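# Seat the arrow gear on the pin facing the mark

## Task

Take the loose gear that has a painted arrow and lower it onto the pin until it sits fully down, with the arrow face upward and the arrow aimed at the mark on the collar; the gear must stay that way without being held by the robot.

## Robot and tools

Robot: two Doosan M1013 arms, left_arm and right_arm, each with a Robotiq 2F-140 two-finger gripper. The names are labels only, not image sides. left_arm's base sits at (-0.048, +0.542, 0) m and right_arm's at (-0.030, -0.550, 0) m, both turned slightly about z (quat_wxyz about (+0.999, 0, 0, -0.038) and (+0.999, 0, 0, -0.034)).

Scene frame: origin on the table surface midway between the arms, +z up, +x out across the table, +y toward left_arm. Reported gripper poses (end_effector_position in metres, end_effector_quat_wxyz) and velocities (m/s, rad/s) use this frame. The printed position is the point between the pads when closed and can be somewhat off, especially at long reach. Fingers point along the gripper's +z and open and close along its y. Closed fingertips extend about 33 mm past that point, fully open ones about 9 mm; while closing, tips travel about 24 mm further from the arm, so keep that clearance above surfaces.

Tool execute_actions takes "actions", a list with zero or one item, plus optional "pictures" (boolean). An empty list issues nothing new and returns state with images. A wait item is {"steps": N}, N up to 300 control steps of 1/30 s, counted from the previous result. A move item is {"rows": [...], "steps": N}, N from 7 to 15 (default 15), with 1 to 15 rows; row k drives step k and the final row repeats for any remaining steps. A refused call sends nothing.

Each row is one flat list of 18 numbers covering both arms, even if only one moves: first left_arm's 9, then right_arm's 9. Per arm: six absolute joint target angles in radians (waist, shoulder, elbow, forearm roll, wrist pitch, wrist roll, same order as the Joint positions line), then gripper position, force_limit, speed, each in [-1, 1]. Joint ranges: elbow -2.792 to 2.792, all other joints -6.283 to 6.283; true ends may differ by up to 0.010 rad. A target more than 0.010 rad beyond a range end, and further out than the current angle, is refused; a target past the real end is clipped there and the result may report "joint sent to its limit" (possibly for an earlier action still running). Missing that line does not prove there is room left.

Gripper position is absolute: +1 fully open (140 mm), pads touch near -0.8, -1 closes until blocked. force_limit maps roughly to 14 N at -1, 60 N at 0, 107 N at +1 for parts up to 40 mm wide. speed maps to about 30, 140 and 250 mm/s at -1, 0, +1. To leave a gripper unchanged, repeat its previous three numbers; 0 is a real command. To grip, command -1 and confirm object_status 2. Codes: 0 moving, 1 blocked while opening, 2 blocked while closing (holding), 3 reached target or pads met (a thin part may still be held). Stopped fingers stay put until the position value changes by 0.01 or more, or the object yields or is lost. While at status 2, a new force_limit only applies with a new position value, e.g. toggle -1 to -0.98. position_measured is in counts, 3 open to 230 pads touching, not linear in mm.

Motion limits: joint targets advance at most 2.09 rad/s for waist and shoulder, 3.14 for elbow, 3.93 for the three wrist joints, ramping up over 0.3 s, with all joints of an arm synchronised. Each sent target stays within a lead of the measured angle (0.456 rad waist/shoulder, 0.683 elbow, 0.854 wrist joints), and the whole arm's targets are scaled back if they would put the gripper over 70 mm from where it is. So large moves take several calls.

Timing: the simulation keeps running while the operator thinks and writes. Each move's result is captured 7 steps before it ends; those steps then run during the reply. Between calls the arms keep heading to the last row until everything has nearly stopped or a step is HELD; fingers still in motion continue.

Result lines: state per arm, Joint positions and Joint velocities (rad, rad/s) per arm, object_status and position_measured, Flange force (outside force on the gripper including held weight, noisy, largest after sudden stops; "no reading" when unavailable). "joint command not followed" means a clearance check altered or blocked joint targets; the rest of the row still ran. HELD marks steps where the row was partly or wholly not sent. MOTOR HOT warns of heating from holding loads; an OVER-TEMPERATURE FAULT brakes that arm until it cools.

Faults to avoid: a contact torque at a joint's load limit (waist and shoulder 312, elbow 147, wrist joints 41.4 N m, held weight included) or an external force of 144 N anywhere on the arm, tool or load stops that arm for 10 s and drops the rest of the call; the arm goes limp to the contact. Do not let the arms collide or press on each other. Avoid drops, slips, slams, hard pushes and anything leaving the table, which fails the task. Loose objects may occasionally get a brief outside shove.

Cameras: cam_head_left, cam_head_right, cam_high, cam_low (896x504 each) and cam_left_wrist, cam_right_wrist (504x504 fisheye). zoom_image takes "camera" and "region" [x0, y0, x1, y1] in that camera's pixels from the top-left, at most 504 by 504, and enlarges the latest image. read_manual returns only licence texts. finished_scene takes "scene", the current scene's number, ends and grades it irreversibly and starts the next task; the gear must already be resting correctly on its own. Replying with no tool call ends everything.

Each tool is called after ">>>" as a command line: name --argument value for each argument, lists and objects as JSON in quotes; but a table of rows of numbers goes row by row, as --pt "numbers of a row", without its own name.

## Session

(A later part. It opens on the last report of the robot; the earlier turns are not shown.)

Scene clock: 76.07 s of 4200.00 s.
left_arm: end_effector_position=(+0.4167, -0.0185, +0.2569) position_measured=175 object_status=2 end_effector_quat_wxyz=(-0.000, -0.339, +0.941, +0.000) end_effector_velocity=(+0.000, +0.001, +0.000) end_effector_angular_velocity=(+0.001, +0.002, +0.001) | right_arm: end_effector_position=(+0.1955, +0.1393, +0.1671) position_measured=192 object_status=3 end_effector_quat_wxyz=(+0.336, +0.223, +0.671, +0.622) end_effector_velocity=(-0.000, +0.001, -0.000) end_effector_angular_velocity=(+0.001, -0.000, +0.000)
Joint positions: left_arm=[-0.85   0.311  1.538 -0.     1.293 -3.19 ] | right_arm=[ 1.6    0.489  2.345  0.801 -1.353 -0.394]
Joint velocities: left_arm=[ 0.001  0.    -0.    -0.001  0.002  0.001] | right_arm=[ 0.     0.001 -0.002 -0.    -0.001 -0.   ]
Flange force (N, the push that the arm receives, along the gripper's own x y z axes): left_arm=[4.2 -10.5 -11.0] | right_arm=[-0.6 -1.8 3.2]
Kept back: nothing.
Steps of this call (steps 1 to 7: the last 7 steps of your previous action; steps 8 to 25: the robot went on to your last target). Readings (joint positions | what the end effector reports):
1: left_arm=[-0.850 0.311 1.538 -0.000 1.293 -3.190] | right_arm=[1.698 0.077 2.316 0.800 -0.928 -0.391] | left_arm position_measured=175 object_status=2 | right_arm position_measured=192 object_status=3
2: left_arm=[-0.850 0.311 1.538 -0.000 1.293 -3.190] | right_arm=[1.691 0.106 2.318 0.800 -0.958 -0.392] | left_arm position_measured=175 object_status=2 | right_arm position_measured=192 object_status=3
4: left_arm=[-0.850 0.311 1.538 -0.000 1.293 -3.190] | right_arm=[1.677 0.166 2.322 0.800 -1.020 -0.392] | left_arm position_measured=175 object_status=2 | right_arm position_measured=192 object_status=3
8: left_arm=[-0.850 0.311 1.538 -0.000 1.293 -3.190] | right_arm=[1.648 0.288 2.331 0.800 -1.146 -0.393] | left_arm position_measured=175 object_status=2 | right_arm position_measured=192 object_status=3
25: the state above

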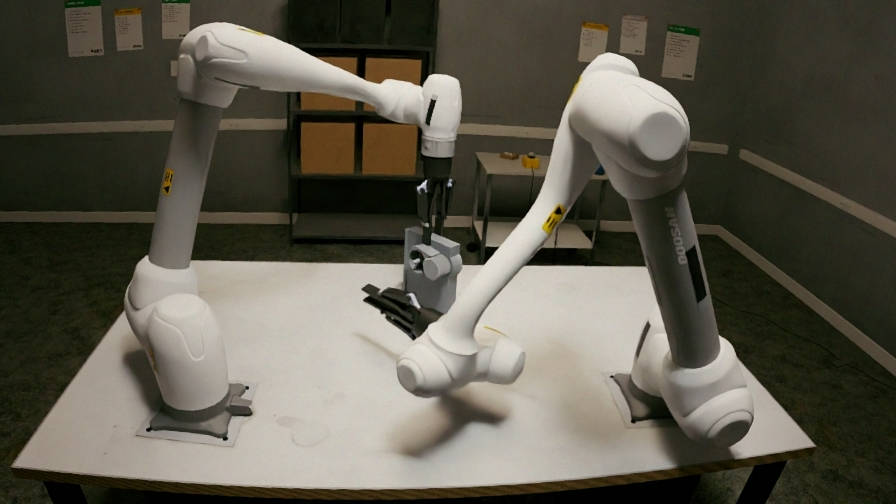

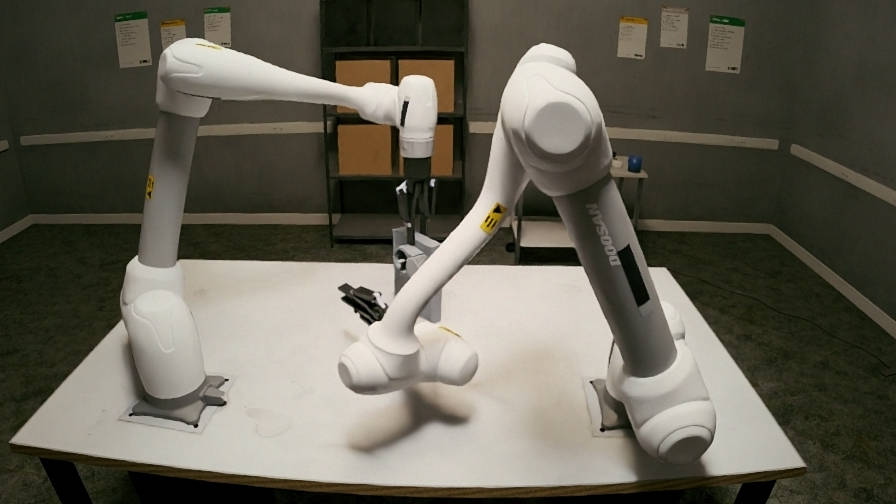

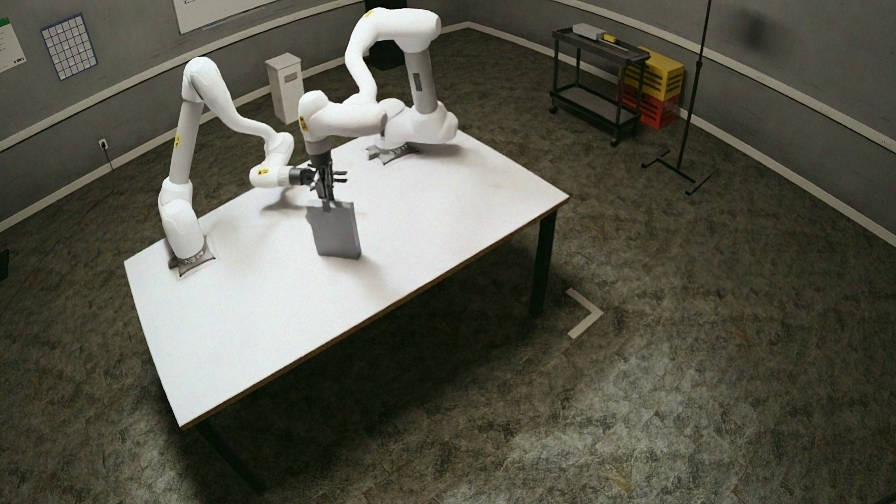

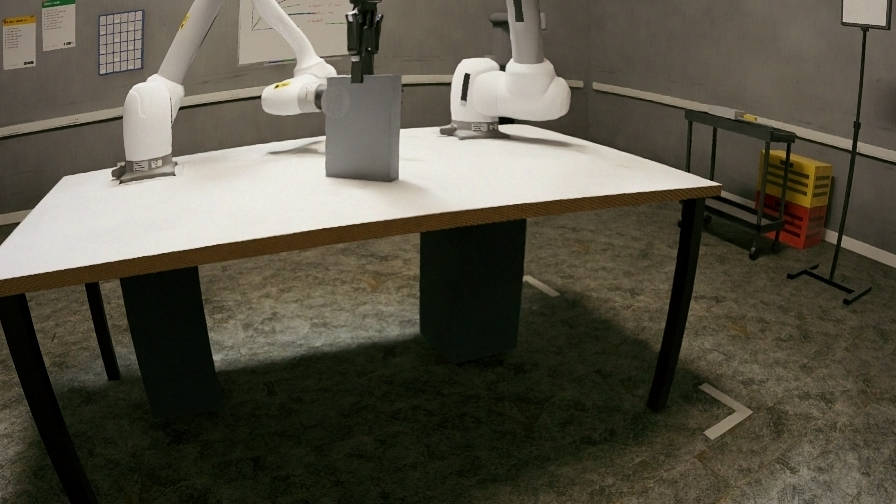

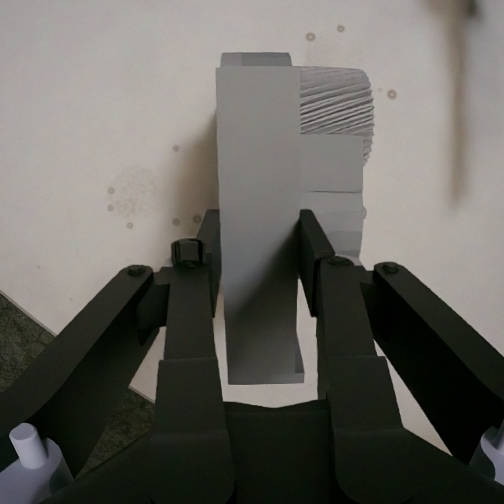

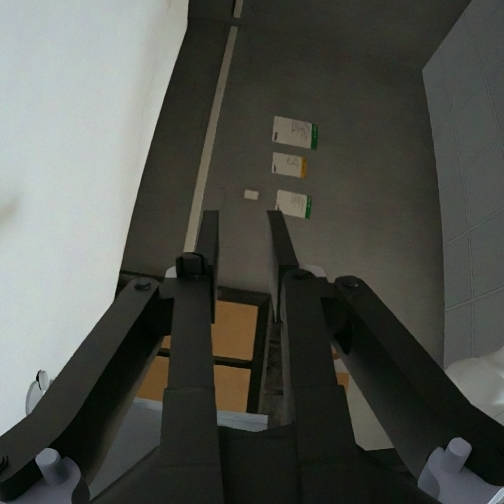

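Right to the φ10 pose, then lean left to 5°.

>>> execute_actions --actions '[{"rows":[[-0.8503,0.3029,1.5484,0,1.2816,-3.19,-1,-0.5,-0.7,1.3947,0.4891,2.3449,0.8007,-1.3531,-0.394,-0.5,0,0],[-0.8503,0.2949,1.5589,0,1.2703,-3.19,-1,-0.5,-0.7,1.3947,0.4891,2.3449,0.8007,-1.3531,-0.394,-0.5,0,0],[-0.8503,0.287,1.5693,0,1.2591,-3.19,-1,-0.5,-0.7,1.3947,0.4891,2.3449,0.8007,-1.3531,-0.394,-0.5,0,0],[-0.8503,0.2791,1.5797,0,1.2479,-3.19,-1,-0.5,-0.7,1.3947,0.4891,2.3449,0.8007,-1.3531,-0.394,-0.5,0,0],[-0.8503,0.2711,1.5902,0,1.2366,-3.19,-1,-0.5,-0.7,1.3947,0.4891,2.3449,0.8007,-1.3531,-0.394,-0.5,0,0],[-0.8503,0.2632,1.6006,0,1.2254,-3.19,-1,-0.5,-0.7,1.3947,0.4891,2.3449,0.8007,-1.3531,-0.394,-0.5,0,0],[-0.8503,0.2553,1.611,0,1.2142,-3.19,-1,-0.5,-0.7,1.3947,0.4891,2.3449,0.8007,-1.3531,-0.394,-0.5,0,0],[-0.8503,0.2474,1.6214,0,1.203,-3.19,-1,-0.5,-0.7,1.3947,0.4891,2.3449,0.8007,-1.3531,-0.394,-0.5,0,0],[-0.8503,0.2394,1.6319,0,1.1917,-3.19,-1,-0.5,-0.7,1.3947,0.4891,2.3449,0.8007,-1.3531,-0.394,-0.5,0,0],[-0.8503,0.2315,1.6423,0,1.1805,-3.19,-1,-0.5,-0.7,1.3947,0.4891,2.3449,0.8007,-1.3531,-0.394,-0.5,0,0]],"steps":15}]'

>>> execute_actions --actions '[{"steps":15}]' --pictures true

Scene clock: 76.83 s of 4200.00 s.
left_arm: end_effector_position=(+0.4085, -0.0079, +0.2576) position_measured=175 object_status=2 end_effector_quat_wxyz=(+0.008, -0.339, +0.940, -0.025) end_effector_velocity=(-0.041, +0.053, +0.002) end_effector_angular_velocity=(-0.205, -0.152, -0.002) | right_arm: end_effector_position=(+0.2843, +0.1036, +0.1670) position_measured=192 object_status=3 end_effector_quat_wxyz=(+0.376, +0.266, +0.655, +0.599) end_effector_velocity=(+0.462, -0.222, +0.000) end_effector_angular_velocity=(+0.000, -0.001, -0.706)
Joint positions: left_arm=[-0.85   0.263  1.601 -0.     1.225 -3.19 ] | right_arm=[ 1.468  0.489  2.345  0.801 -1.353 -0.394]
Joint velocities: left_arm=[-0.002 -0.233  0.308 -0.002 -0.33   0.001] | right_arm=[-0.706 -0.     0.    -0.    -0.001  0.   ]
Flange force (N, the push that the arm receives, along the gripper's own x y z axes): left_arm=[42.4 -4.2 -8.0] | right_arm=[-1.0 3.5 0.6]
Steps of this call (steps 1 to 15: the robot went on to your last target; steps 16 to 23: the first 8 steps of this action). Readings (joint positions | what the end effector reports):
16: left_arm=[-0.850 0.311 1.538 -0.000 1.293 -3.190] | right_arm=[1.600 0.489 2.345 0.801 -1.353 -0.394] | left_arm position_measured=175 object_status=2 | right_arm position_measured=192 object_status=3
17: left_arm=[-0.850 0.308 1.542 0.000 1.288 -3.190] | right_arm=[1.596 0.489 2.345 0.801 -1.353 -0.394] | left_arm position_measured=175 object_status=2 | right_arm position_measured=192 object_status=3
19: left_arm=[-0.850 0.294 1.560 0.000 1.270 -3.190] | right_arm=[1.567 0.489 2.345 0.801 -1.353 -0.394] | left_arm position_measured=175 object_status=2 | right_arm position_measured=192 object_status=3
23: the state above

Scene clock: 77.33 s of 4200.00 s.
left_arm: end_effector_position=(+0.4031, -0.0007, +0.2579) position_measured=175 object_status=2 end_effector_quat_wxyz=(+0.013, -0.339, +0.940, -0.042) end_effector_velocity=(+0.001, -0.000, +0.001) end_effector_angular_velocity=(-0.002, -0.002, -0.000) | right_arm: end_effector_position=(+0.3313, +0.0788, +0.1670) position_measured=192 object_status=3 end_effector_quat_wxyz=(+0.398, +0.290, +0.645, +0.584) end_effector_velocity=(+0.001, -0.001, -0.001) end_effector_angular_velocity=(-0.001, +0.001, -0.001)
Joint positions: left_arm=[-0.85   0.232  1.642 -0.     1.181 -3.19 ] | right_arm=[ 1.395  0.489  2.345  0.801 -1.353 -0.394]
Joint velocities: left_arm=[ 0.    -0.001 -0.     0.    -0.002  0.   ] | right_arm=[-0.002  0.     0.    -0.     0.001  0.   ]
Flange force (N, the push that the arm receives, along the gripper's own x y z axes): left_arm=[33.1 -3.6 8.6] | right_arm=[-3.9 4.3 1.8]
Kept back: nothing.
Steps of this call (steps 1 to 7: the last 7 steps of your previous action; steps 8 to 15: the robot went on to your last target). Readings (joint positions | what the end effector reports):
1: left_arm=[-0.850 0.255 1.611 -0.000 1.214 -3.190] | right_arm=[1.444 0.489 2.345 0.801 -1.353 -0.394] | left_arm position_measured=175 object_status=2 | right_arm position_measured=192 object_status=3
2: left_arm=[-0.850 0.247 1.622 -0.000 1.203 -3.190] | right_arm=[1.422 0.489 2.345 0.801 -1.353 -0.394] | left_arm position_measured=175 object_status=2 | right_arm position_measured=192 object_status=3
4: left_arm=[-0.850 0.234 1.640 -0.000 1.184 -3.190] | right_arm=[1.397 0.489 2.345 0.801 -1.353 -0.394] | left_arm position_measured=175 object_status=2 | right_arm position_measured=192 object_status=3
8: left_arm=[-0.850 0.232 1.642 -0.000 1.181 -3.190] | right_arm=[1.395 0.489 2.345 0.801 -1.353 -0.394] | left_arm position_measured=175 object_status=2 | right_arm position_measured=192 object_status=3
15: the state above

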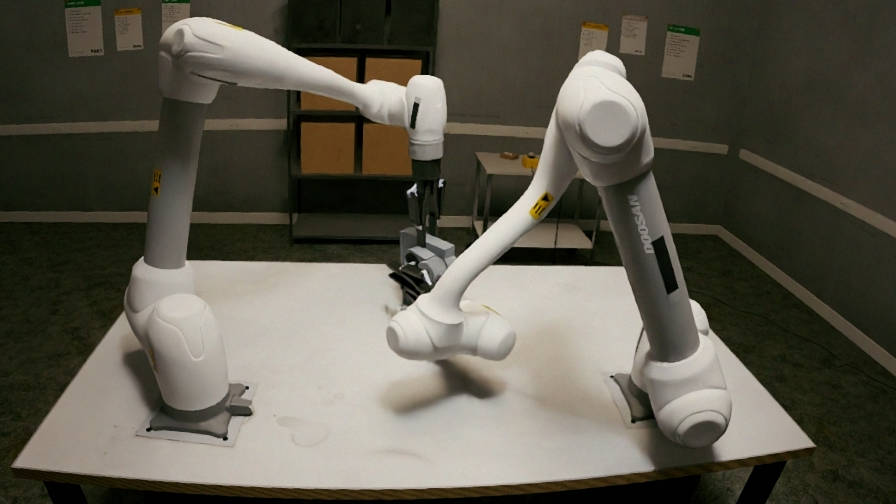

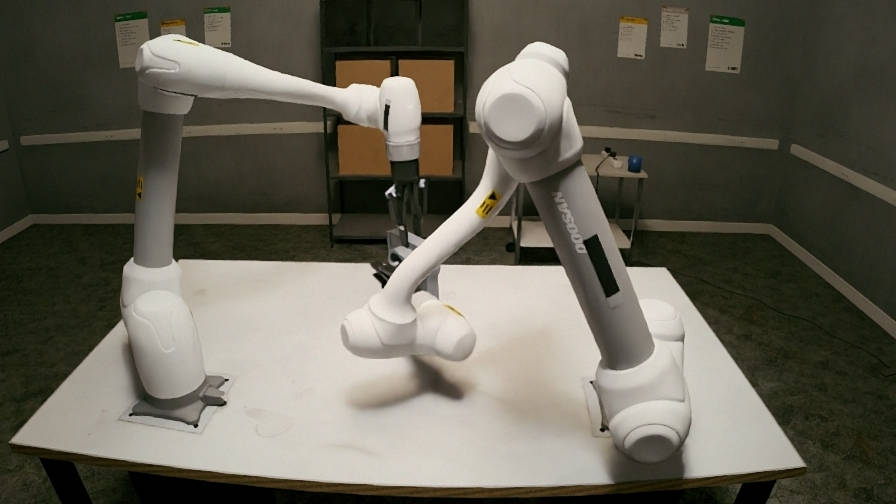

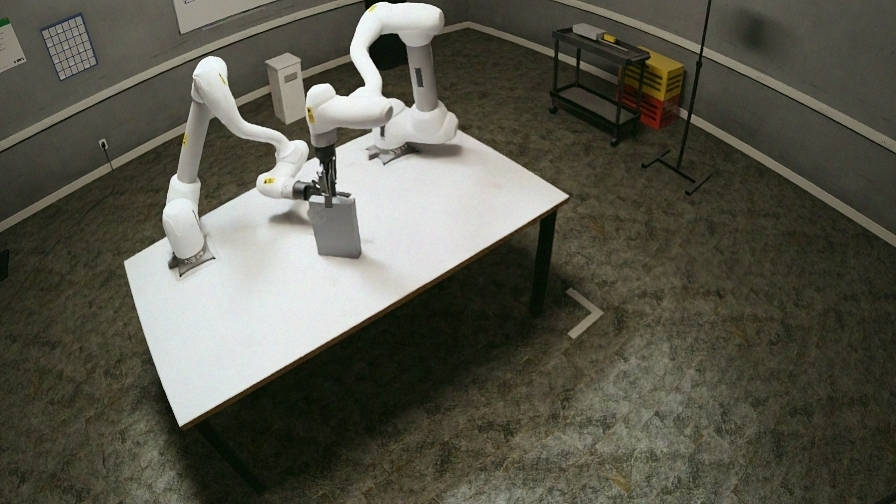

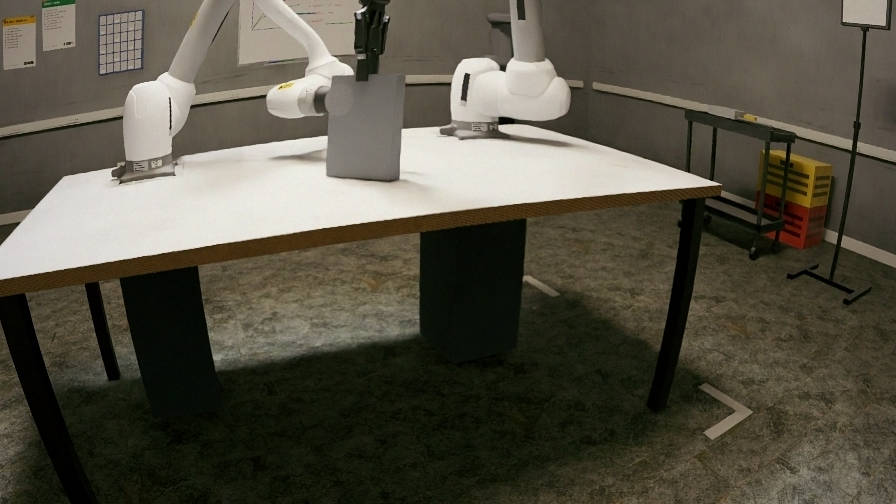

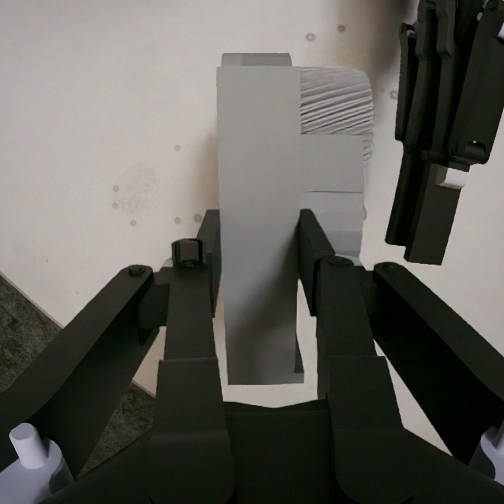

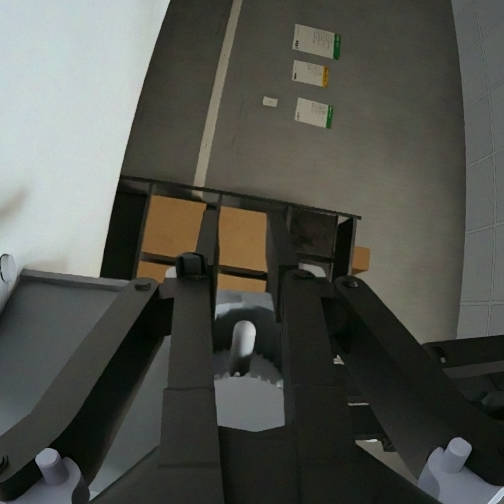

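>>> execute_actions --actions '[{"rows":[[-0.851,0.2206,1.6569,0,1.1643,-3.19,-1,-0.5,-0.7,1.396,0.491,2.344,0.802,-1.354,-0.40,-0.5,0,0],[-0.8517,0.2097,1.6716,0,1.1481,-3.19,-1,-0.5,-0.7,1.397,0.4925,2.343,0.803,-1.3545,-0.404,-0.5,0,0],[-0.8524,0.1988,1.6862,0,1.1319,-3.19,-1,-0.5,-0.7,1.3985,0.494,2.342,0.804,-1.355,-0.409,-0.5,0,0],[-0.8531,0.1879,1.7008,0,1.1158,-3.19,-1,-0.5,-0.7,1.40,0.496,2.341,0.805,-1.356,-0.414,-0.5,0,0],[-0.8538,0.177,1.7154,0,1.0996,-3.19,-1,-0.5,-0.7,1.401,0.4975,2.34,0.8065,-1.3565,-0.419,-0.5,0,0],[-0.8545,0.1661,1.7301,0,1.0834,-3.19,-1,-0.5,-0.7,1.4025,0.499,2.339,0.808,-1.357,-0.423,-0.5,0,0],[-0.8552,0.1552,1.7447,0,1.0672,-3.19,-1,-0.5,-0.7,1.4035,0.5005,2.338,0.809,-1.358,-0.427,-0.5,0,0],[-0.8556,0.1447,1.7591,0,1.0508,-3.19,-1,-0.5,-0.7,1.4066,0.5046,2.3355,0.812,-1.36,-0.439,-0.5,0,0],[-0.856,0.1343,1.7735,0,1.0344,-3.19,-1,-0.5,-0.7,1.4097,0.5086,2.333,0.815,-1.3615,-0.451,-0.5,0,0],[-0.8564,0.1238,1.7879,0,1.018,-3.19,-1,-0.5,-0.7,1.4129,0.5127,2.3305,0.8175,-1.363,-0.463,-0.5,0,0],[-0.8568,0.1133,1.8024,0,1.0015,-3.19,-1,-0.5,-0.7,1.416,0.5168,2.328,0.8205,-1.365,-0.475,-0.5,0,0],[-0.8572,0.1028,1.8168,0,0.9851,-3.19,-1,-0.5,-0.7,1.4191,0.5209,2.3255,0.823,-1.367,-0.487,-0.5,0,0],[-0.8576,0.0924,1.8312,0,0.9687,-3.19,-1,-0.5,-0.7,1.4223,0.525,2.323,0.826,-1.3685,-0.499,-0.5,0,0],[-0.858,0.0819,1.8456,0,0.9523,-3.19,-1,-0.5,-0.7,1.4254,0.529,2.3204,0.829,-1.37,-0.511,-0.5,0,0]],"steps":15}]'

>>> execute_actions --actions '[{"steps":18}]' --pictures true

Scene clock: 78.53 s of 4200.00 s.
left_arm: end_effector_position=(+0.3904, +0.0127, +0.2571) position_measured=176 object_status=2 end_effector_quat_wxyz=(+0.023, -0.337, +0.938, -0.076) end_effector_velocity=(-0.068, +0.069, -0.008) end_effector_angular_velocity=(-0.289, -0.215, -0.020) | right_arm: end_effector_position=(+0.3285, +0.0828, +0.1632) position_measured=192 object_status=3 end_effector_quat_wxyz=(+0.407, +0.280, +0.649, +0.578) end_effector_velocity=(-0.012, +0.018, -0.017) end_effector_angular_velocity=(-0.125, -0.082, -0.007)
Joint positions: left_arm=[-0.854  0.168  1.728  0.     1.086 -3.19 ] | right_arm=[ 1.403  0.5    2.339  0.808 -1.357 -0.425]
Joint velocities: left_arm=[-0.02  -0.319  0.432  0.    -0.473 -0.   ] | right_arm=[ 0.038  0.053 -0.033  0.041 -0.028 -0.145]
Flange force (N, the push that the arm receives, along the gripper's own x y z axes): left_arm=[15.2 0.2 4.0] | right_arm=[-4.1 3.9 2.0]
Steps of this call (steps 1 to 15: the robot went on to your last target; steps 16 to 28: nothing new was sent; steps 29 to 36: the first 8 steps of this action). Readings (joint positions | what the end effector reports):
29: left_arm=[-0.850 0.231 1.642 -0.000 1.180 -3.190] | right_arm=[1.395 0.489 2.345 0.801 -1.353 -0.394] | left_arm position_measured=175 object_status=2 | right_arm position_measured=192 object_status=3
30: left_arm=[-0.850 0.228 1.647 0.000 1.175 -3.190] | right_arm=[1.395 0.490 2.344 0.801 -1.353 -0.397] | left_arm position_measured=175 object_status=2 | right_arm position_measured=192 object_status=3
32: left_arm=[-0.851 0.210 1.671 0.000 1.149 -3.190] | right_arm=[1.397 0.493 2.343 0.803 -1.355 -0.406] | left_arm position_measured=176 object_status=2 | right_arm position_measured=192 object_status=3
36: the state above

Scene clock: 79.13 s of 4200.00 s.
left_arm: end_effector_position=(+0.3728, +0.0315, +0.2540) position_measured=176 object_status=2 end_effector_quat_wxyz=(+0.038, -0.333, +0.934, -0.125) end_effector_velocity=(-0.001, -0.001, -0.000) end_effector_angular_velocity=(-0.002, +0.001, -0.001) | right_arm: end_effector_position=(+0.3202, +0.0941, +0.1524) position_measured=192 object_status=3 end_effector_quat_wxyz=(+0.433, +0.250, +0.661, +0.559) end_effector_velocity=(+0.001, -0.001, +0.000) end_effector_angular_velocity=(+0.000, -0.001, -0.001)
Joint positions: left_arm=[-0.858  0.082  1.846  0.     0.952 -3.19 ] | right_arm=[ 1.425  0.529  2.32   0.829 -1.37  -0.511]
Joint velocities: left_arm=[-0.001  0.    -0.    -0.002 -0.001  0.001] | right_arm=[-0.001  0.     0.     0.    -0.001  0.   ]
Flange force (N, the push that the arm receives, along the gripper's own x y z axes): left_arm=[-5.0 9.8 10.7] | right_arm=[-2.3 1.9 3.2]
Kept back: nothing.
Steps of this call (steps 1 to 7: the last 7 steps of your previous action; steps 8 to 18: the robot went on to your last target). Readings (joint positions | what the end effector reports):
1: left_arm=[-0.855 0.157 1.742 0.001 1.070 -3.190] | right_arm=[1.405 0.502 2.337 0.810 -1.359 -0.432] | left_arm position_measured=176 object_status=2 | right_arm position_measured=192 object_status=3
2: left_arm=[-0.855 0.147 1.757 0.001 1.054 -3.190] | right_arm=[1.407 0.505 2.335 0.813 -1.360 -0.442] | left_arm position_measured=176 object_status=2 | right_arm position_measured=192 object_status=3
4: left_arm=[-0.856 0.125 1.786 0.001 1.021 -3.190] | right_arm=[1.413 0.513 2.330 0.818 -1.363 -0.464] | left_arm position_measured=176 object_status=2 | right_arm position_measured=192 object_status=3
8: left_arm=[-0.858 0.086 1.840 0.000 0.959 -3.190] | right_arm=[1.425 0.528 2.321 0.828 -1.370 -0.508] | left_arm position_measured=176 object_status=2 | right_arm position_measured=192 object_status=3
18: the state above

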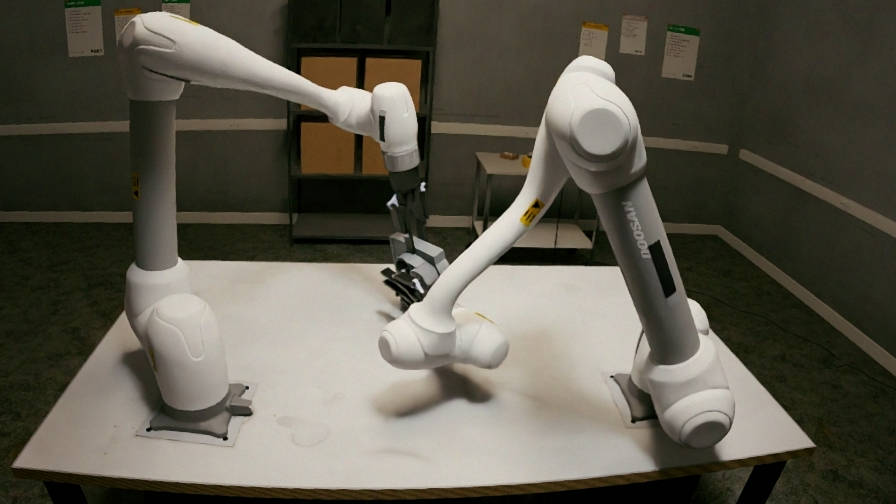

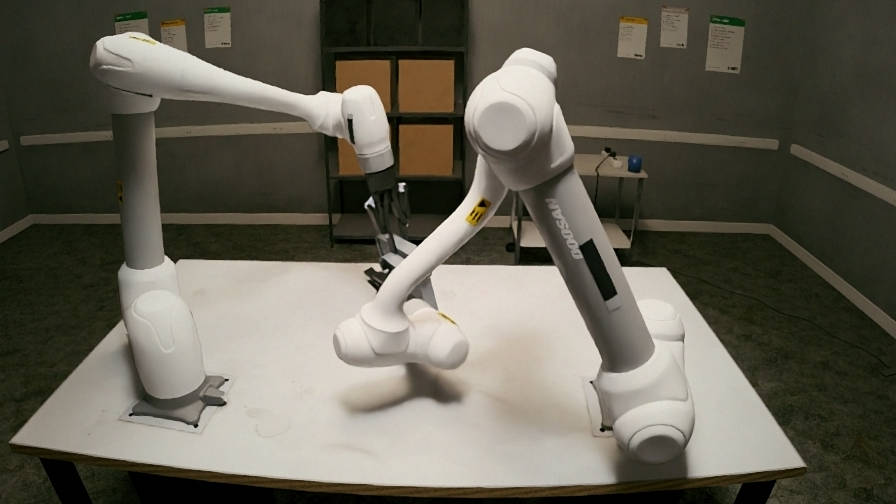

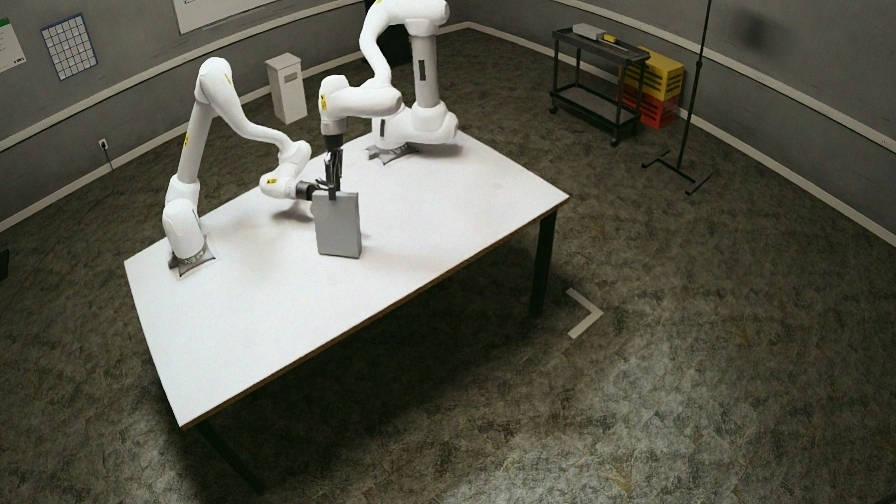

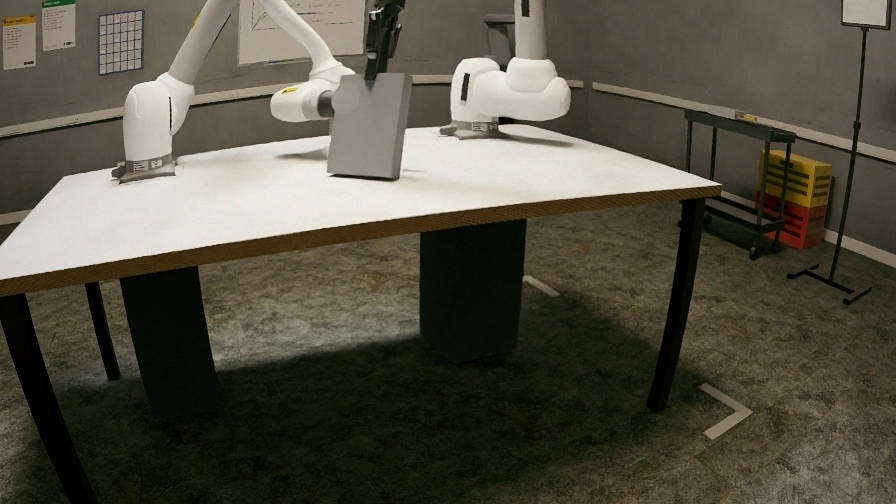

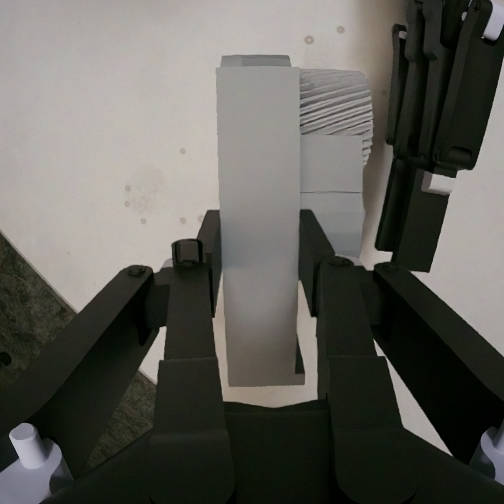

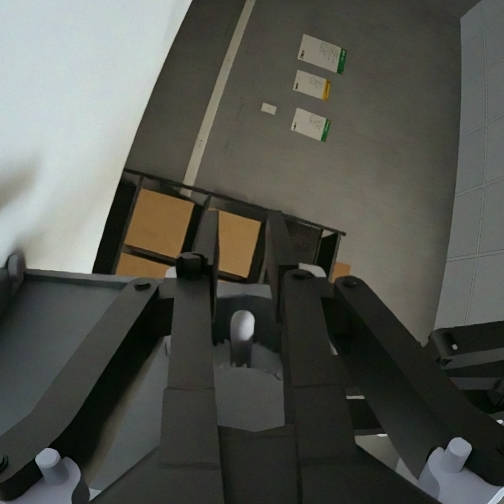

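>>> execute_actions --actions '[{"rows":[[-0.858,0.0819,1.8456,0,0.9523,-3.19,-0.98,0.2,-0.7,1.4254,0.529,2.3204,0.829,-1.37,-0.511,-0.5,0,0],[-0.8583,0.0719,1.8599,0,0.9356,-3.19,-0.98,0.2,-0.7,1.4278,0.5323,2.3184,0.8313,-1.3715,-0.52,-0.5,0,0],[-0.8587,0.0619,1.8742,0,0.9188,-3.19,-0.98,0.2,-0.7,1.4301,0.5357,2.3165,0.8335,-1.373,-0.53,-0.5,0,0],[-0.859,0.0519,1.8885,0,0.9021,-3.19,-0.98,0.2,-0.7,1.4325,0.539,2.3145,0.8355,-1.3745,-0.54,-0.5,0,0],[-0.8594,0.0418,1.9027,0,0.8853,-3.19,-0.98,0.2,-0.7,1.4349,0.5424,2.3125,0.8378,-1.376,-0.549,-0.5,0,0],[-0.8597,0.0318,1.917,0,0.8686,-3.19,-0.98,0.2,-0.7,1.4373,0.5457,2.3105,0.84,-1.3773,-0.558,-0.5,0,0],[-0.8601,0.0218,1.9313,0,0.8518,-3.19,-0.98,0.2,-0.7,1.4396,0.549,2.3086,0.842,-1.3787,-0.568,-0.5,0,0],[-0.8605,0.0118,1.9456,0,0.8351,-3.19,-0.98,0.2,-0.7,1.442,0.5524,2.3066,0.8441,-1.3802,-0.577,-0.5,0,0],[-0.8608,0.0024,1.9597,0,0.8179,-3.19,-0.98,0.2,-0.7,1.4442,0.5565,2.3045,0.846,-1.382,-0.587,-0.5,0,0],[-0.8612,-0.007,1.9739,0,0.8007,-3.19,-0.98,0.2,-0.7,1.4465,0.5605,2.3023,0.848,-1.3836,-0.597,-0.5,0,0],[-0.8615,-0.0164,1.988,0,0.7835,-3.19,-0.98,0.2,-0.7,1.4487,0.5646,2.3002,0.85,-1.3853,-0.607,-0.5,0,0],[-0.8619,-0.0259,2.0022,0,0.7664,-3.19,-0.98,0.2,-0.7,1.4509,0.5687,2.298,0.852,-1.387,-0.617,-0.5,0,0],[-0.8623,-0.0353,2.0163,0,0.7492,-3.19,-0.98,0.2,-0.7,1.4531,0.5728,2.2959,0.854,-1.3888,-0.627,-0.5,0,0],[-0.8626,-0.0447,2.0305,0,0.732,-3.19,-0.98,0.2,-0.7,1.4554,0.5768,2.2937,0.856,-1.3905,-0.637,-0.5,0,0],[-0.863,-0.0541,2.0446,0,0.7148,-3.19,-0.98,0.2,-0.7,1.4576,0.5809,2.2916,0.8579,-1.3922,-0.647,-0.5,0,0]],"steps":15}]'

>>> execute_actions --actions '[{"steps":22}]' --pictures true

Scene clock: 80.00 s of 4200.00 s.
left_arm: end_effector_position=(+0.3629, +0.0429, +0.2508) position_measured=178 object_status=2 end_effector_quat_wxyz=(+0.046, -0.331, +0.930, -0.154) end_effector_velocity=(-0.061, +0.071, -0.023) end_effector_angular_velocity=(-0.289, -0.212, -0.011) | right_arm: end_effector_position=(+0.3155, +0.1002, +0.1458) position_measured=192 object_status=3 end_effector_quat_wxyz=(+0.447, +0.233, +0.668, +0.548) end_effector_velocity=(-0.027, +0.033, -0.038) end_effector_angular_velocity=(-0.254, -0.155, +0.001)
Joint positions: left_arm=[-0.86   0.033  1.915 -0.     0.871 -3.19 ] | right_arm=[ 1.438  0.546  2.31   0.84  -1.378 -0.56 ]
Joint velocities: left_arm=[-0.011 -0.291  0.42  -0.001 -0.488  0.   ] | right_arm=[ 0.068  0.097 -0.055  0.061 -0.041 -0.279]
Flange force (N, the push that the arm receives, along the gripper's own x y z axes): left_arm=[-3.4 13.3 -4.1] | right_arm=[-7.2 4.2 7.7]
Steps of this call (steps 1 to 15: the robot went on to your last target; steps 16 to 18: nothing new was sent; steps 19 to 26: the first 8 steps of this action). Readings (joint positions | what the end effector reports):
19: left_arm=[-0.858 0.082 1.846 -0.000 0.952 -3.190] | right_arm=[1.425 0.529 2.320 0.829 -1.370 -0.511] | left_arm position_measured=176 object_status=0 | right_arm position_measured=192 object_status=3
20: left_arm=[-0.858 0.082 1.846 -0.000 0.952 -3.190] | right_arm=[1.425 0.529 2.320 0.829 -1.370 -0.511] | left_arm position_measured=178 object_status=0 | right_arm position_measured=192 object_status=3
22: left_arm=[-0.858 0.071 1.861 -0.000 0.934 -3.190] | right_arm=[1.428 0.533 2.318 0.832 -1.372 -0.523] | left_arm position_measured=178 object_status=0 | right_arm position_measured=192 object_status=3
26: the state above

Scene clock: 80.73 s of 4200.00 s.
left_arm: end_effector_position=(+0.3447, +0.0642, +0.2424) position_measured=178 object_status=2 end_effector_quat_wxyz=(+0.062, -0.326, +0.920, -0.207) end_effector_velocity=(+0.000, -0.001, +0.000) end_effector_angular_velocity=(-0.001, +0.000, -0.000) | right_arm: end_effector_position=(+0.3077, +0.1106, +0.1319) position_measured=192 object_status=3 end_effector_quat_wxyz=(+0.473, +0.201, +0.678, +0.526) end_effector_velocity=(+0.001, -0.001, -0.000) end_effector_angular_velocity=(-0.001, -0.000, -0.002)
Joint positions: left_arm=[-0.863 -0.054  2.045 -0.     0.715 -3.19 ] | right_arm=[ 1.458  0.581  2.292  0.858 -1.392 -0.647]
Joint velocities: left_arm=[-0.     0.001 -0.001 -0.001 -0.001  0.   ] | right_arm=[-0.001  0.     0.001  0.    -0.001 -0.   ]
Flange force (N, the push that the arm receives, along the gripper's own x y z axes): left_arm=[19.9 17.7 15.0] | right_arm=[-3.2 4.4 -0.5]
Kept back: nothing.
Steps of this call (steps 1 to 7: the last 7 steps of your previous action; steps 8 to 22: the robot went on to your last target). Readings (joint positions | what the end effector reports):
1: left_arm=[-0.860 0.023 1.930 -0.000 0.854 -3.190] | right_arm=[1.440 0.550 2.308 0.842 -1.379 -0.570] | left_arm position_measured=178 object_status=2 | right_arm position_measured=192 object_status=3
2: left_arm=[-0.860 0.013 1.944 -0.000 0.837 -3.190] | right_arm=[1.442 0.553 2.306 0.844 -1.381 -0.579] | left_arm position_measured=178 object_status=2 | right_arm position_measured=192 object_status=3
4: left_arm=[-0.861 -0.006 1.972 -0.000 0.803 -3.190] | right_arm=[1.447 0.561 2.302 0.848 -1.384 -0.599] | left_arm position_measured=178 object_status=2 | right_arm position_measured=192 object_status=3
8: left_arm=[-0.863 -0.044 2.029 -0.000 0.734 -3.190] | right_arm=[1.456 0.577 2.293 0.856 -1.391 -0.639] | left_arm position_measured=178 object_status=2 | right_arm position_measured=192 object_status=3
22: the state above

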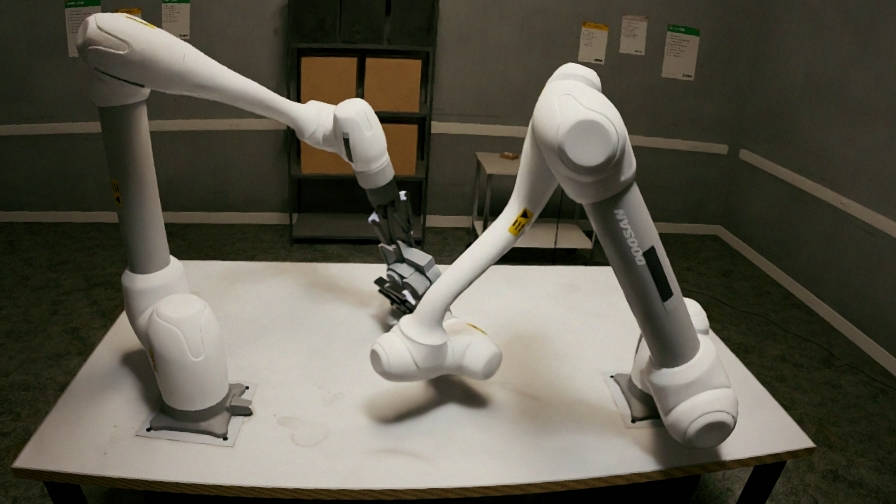

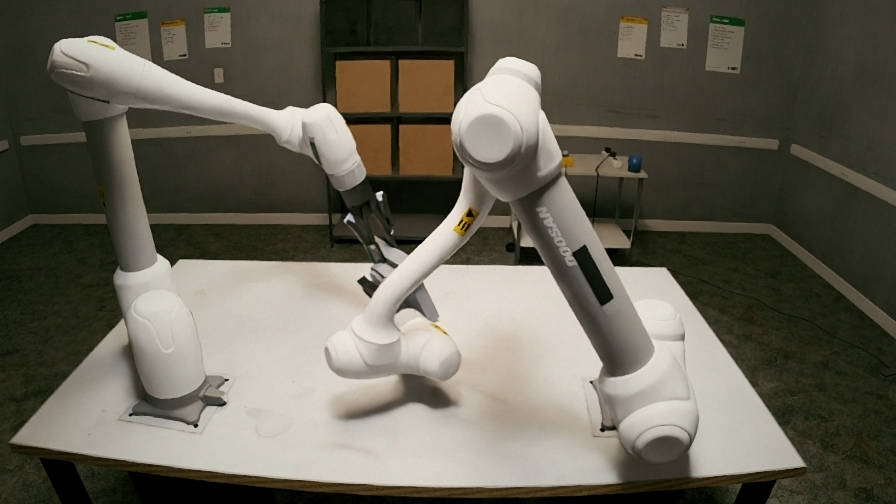

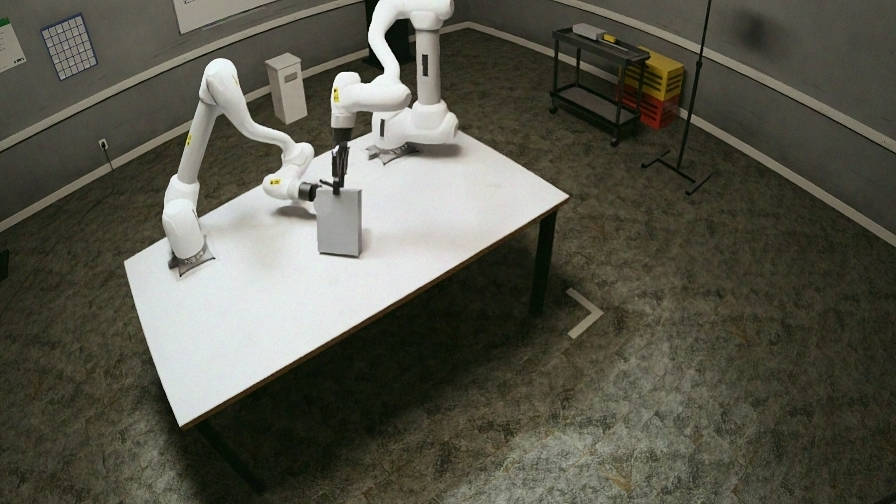

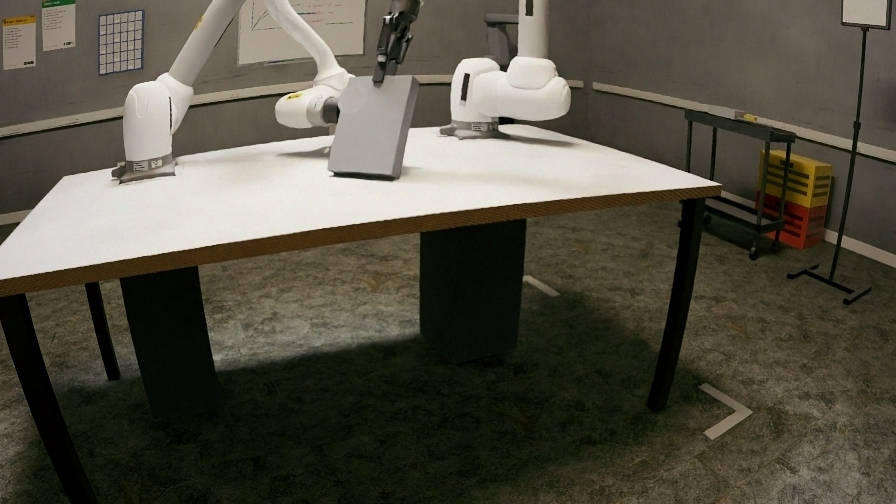

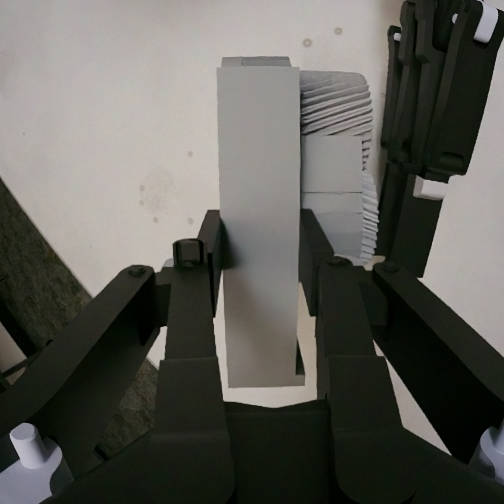

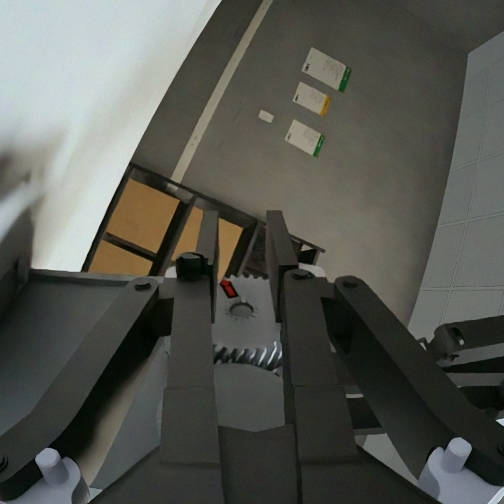

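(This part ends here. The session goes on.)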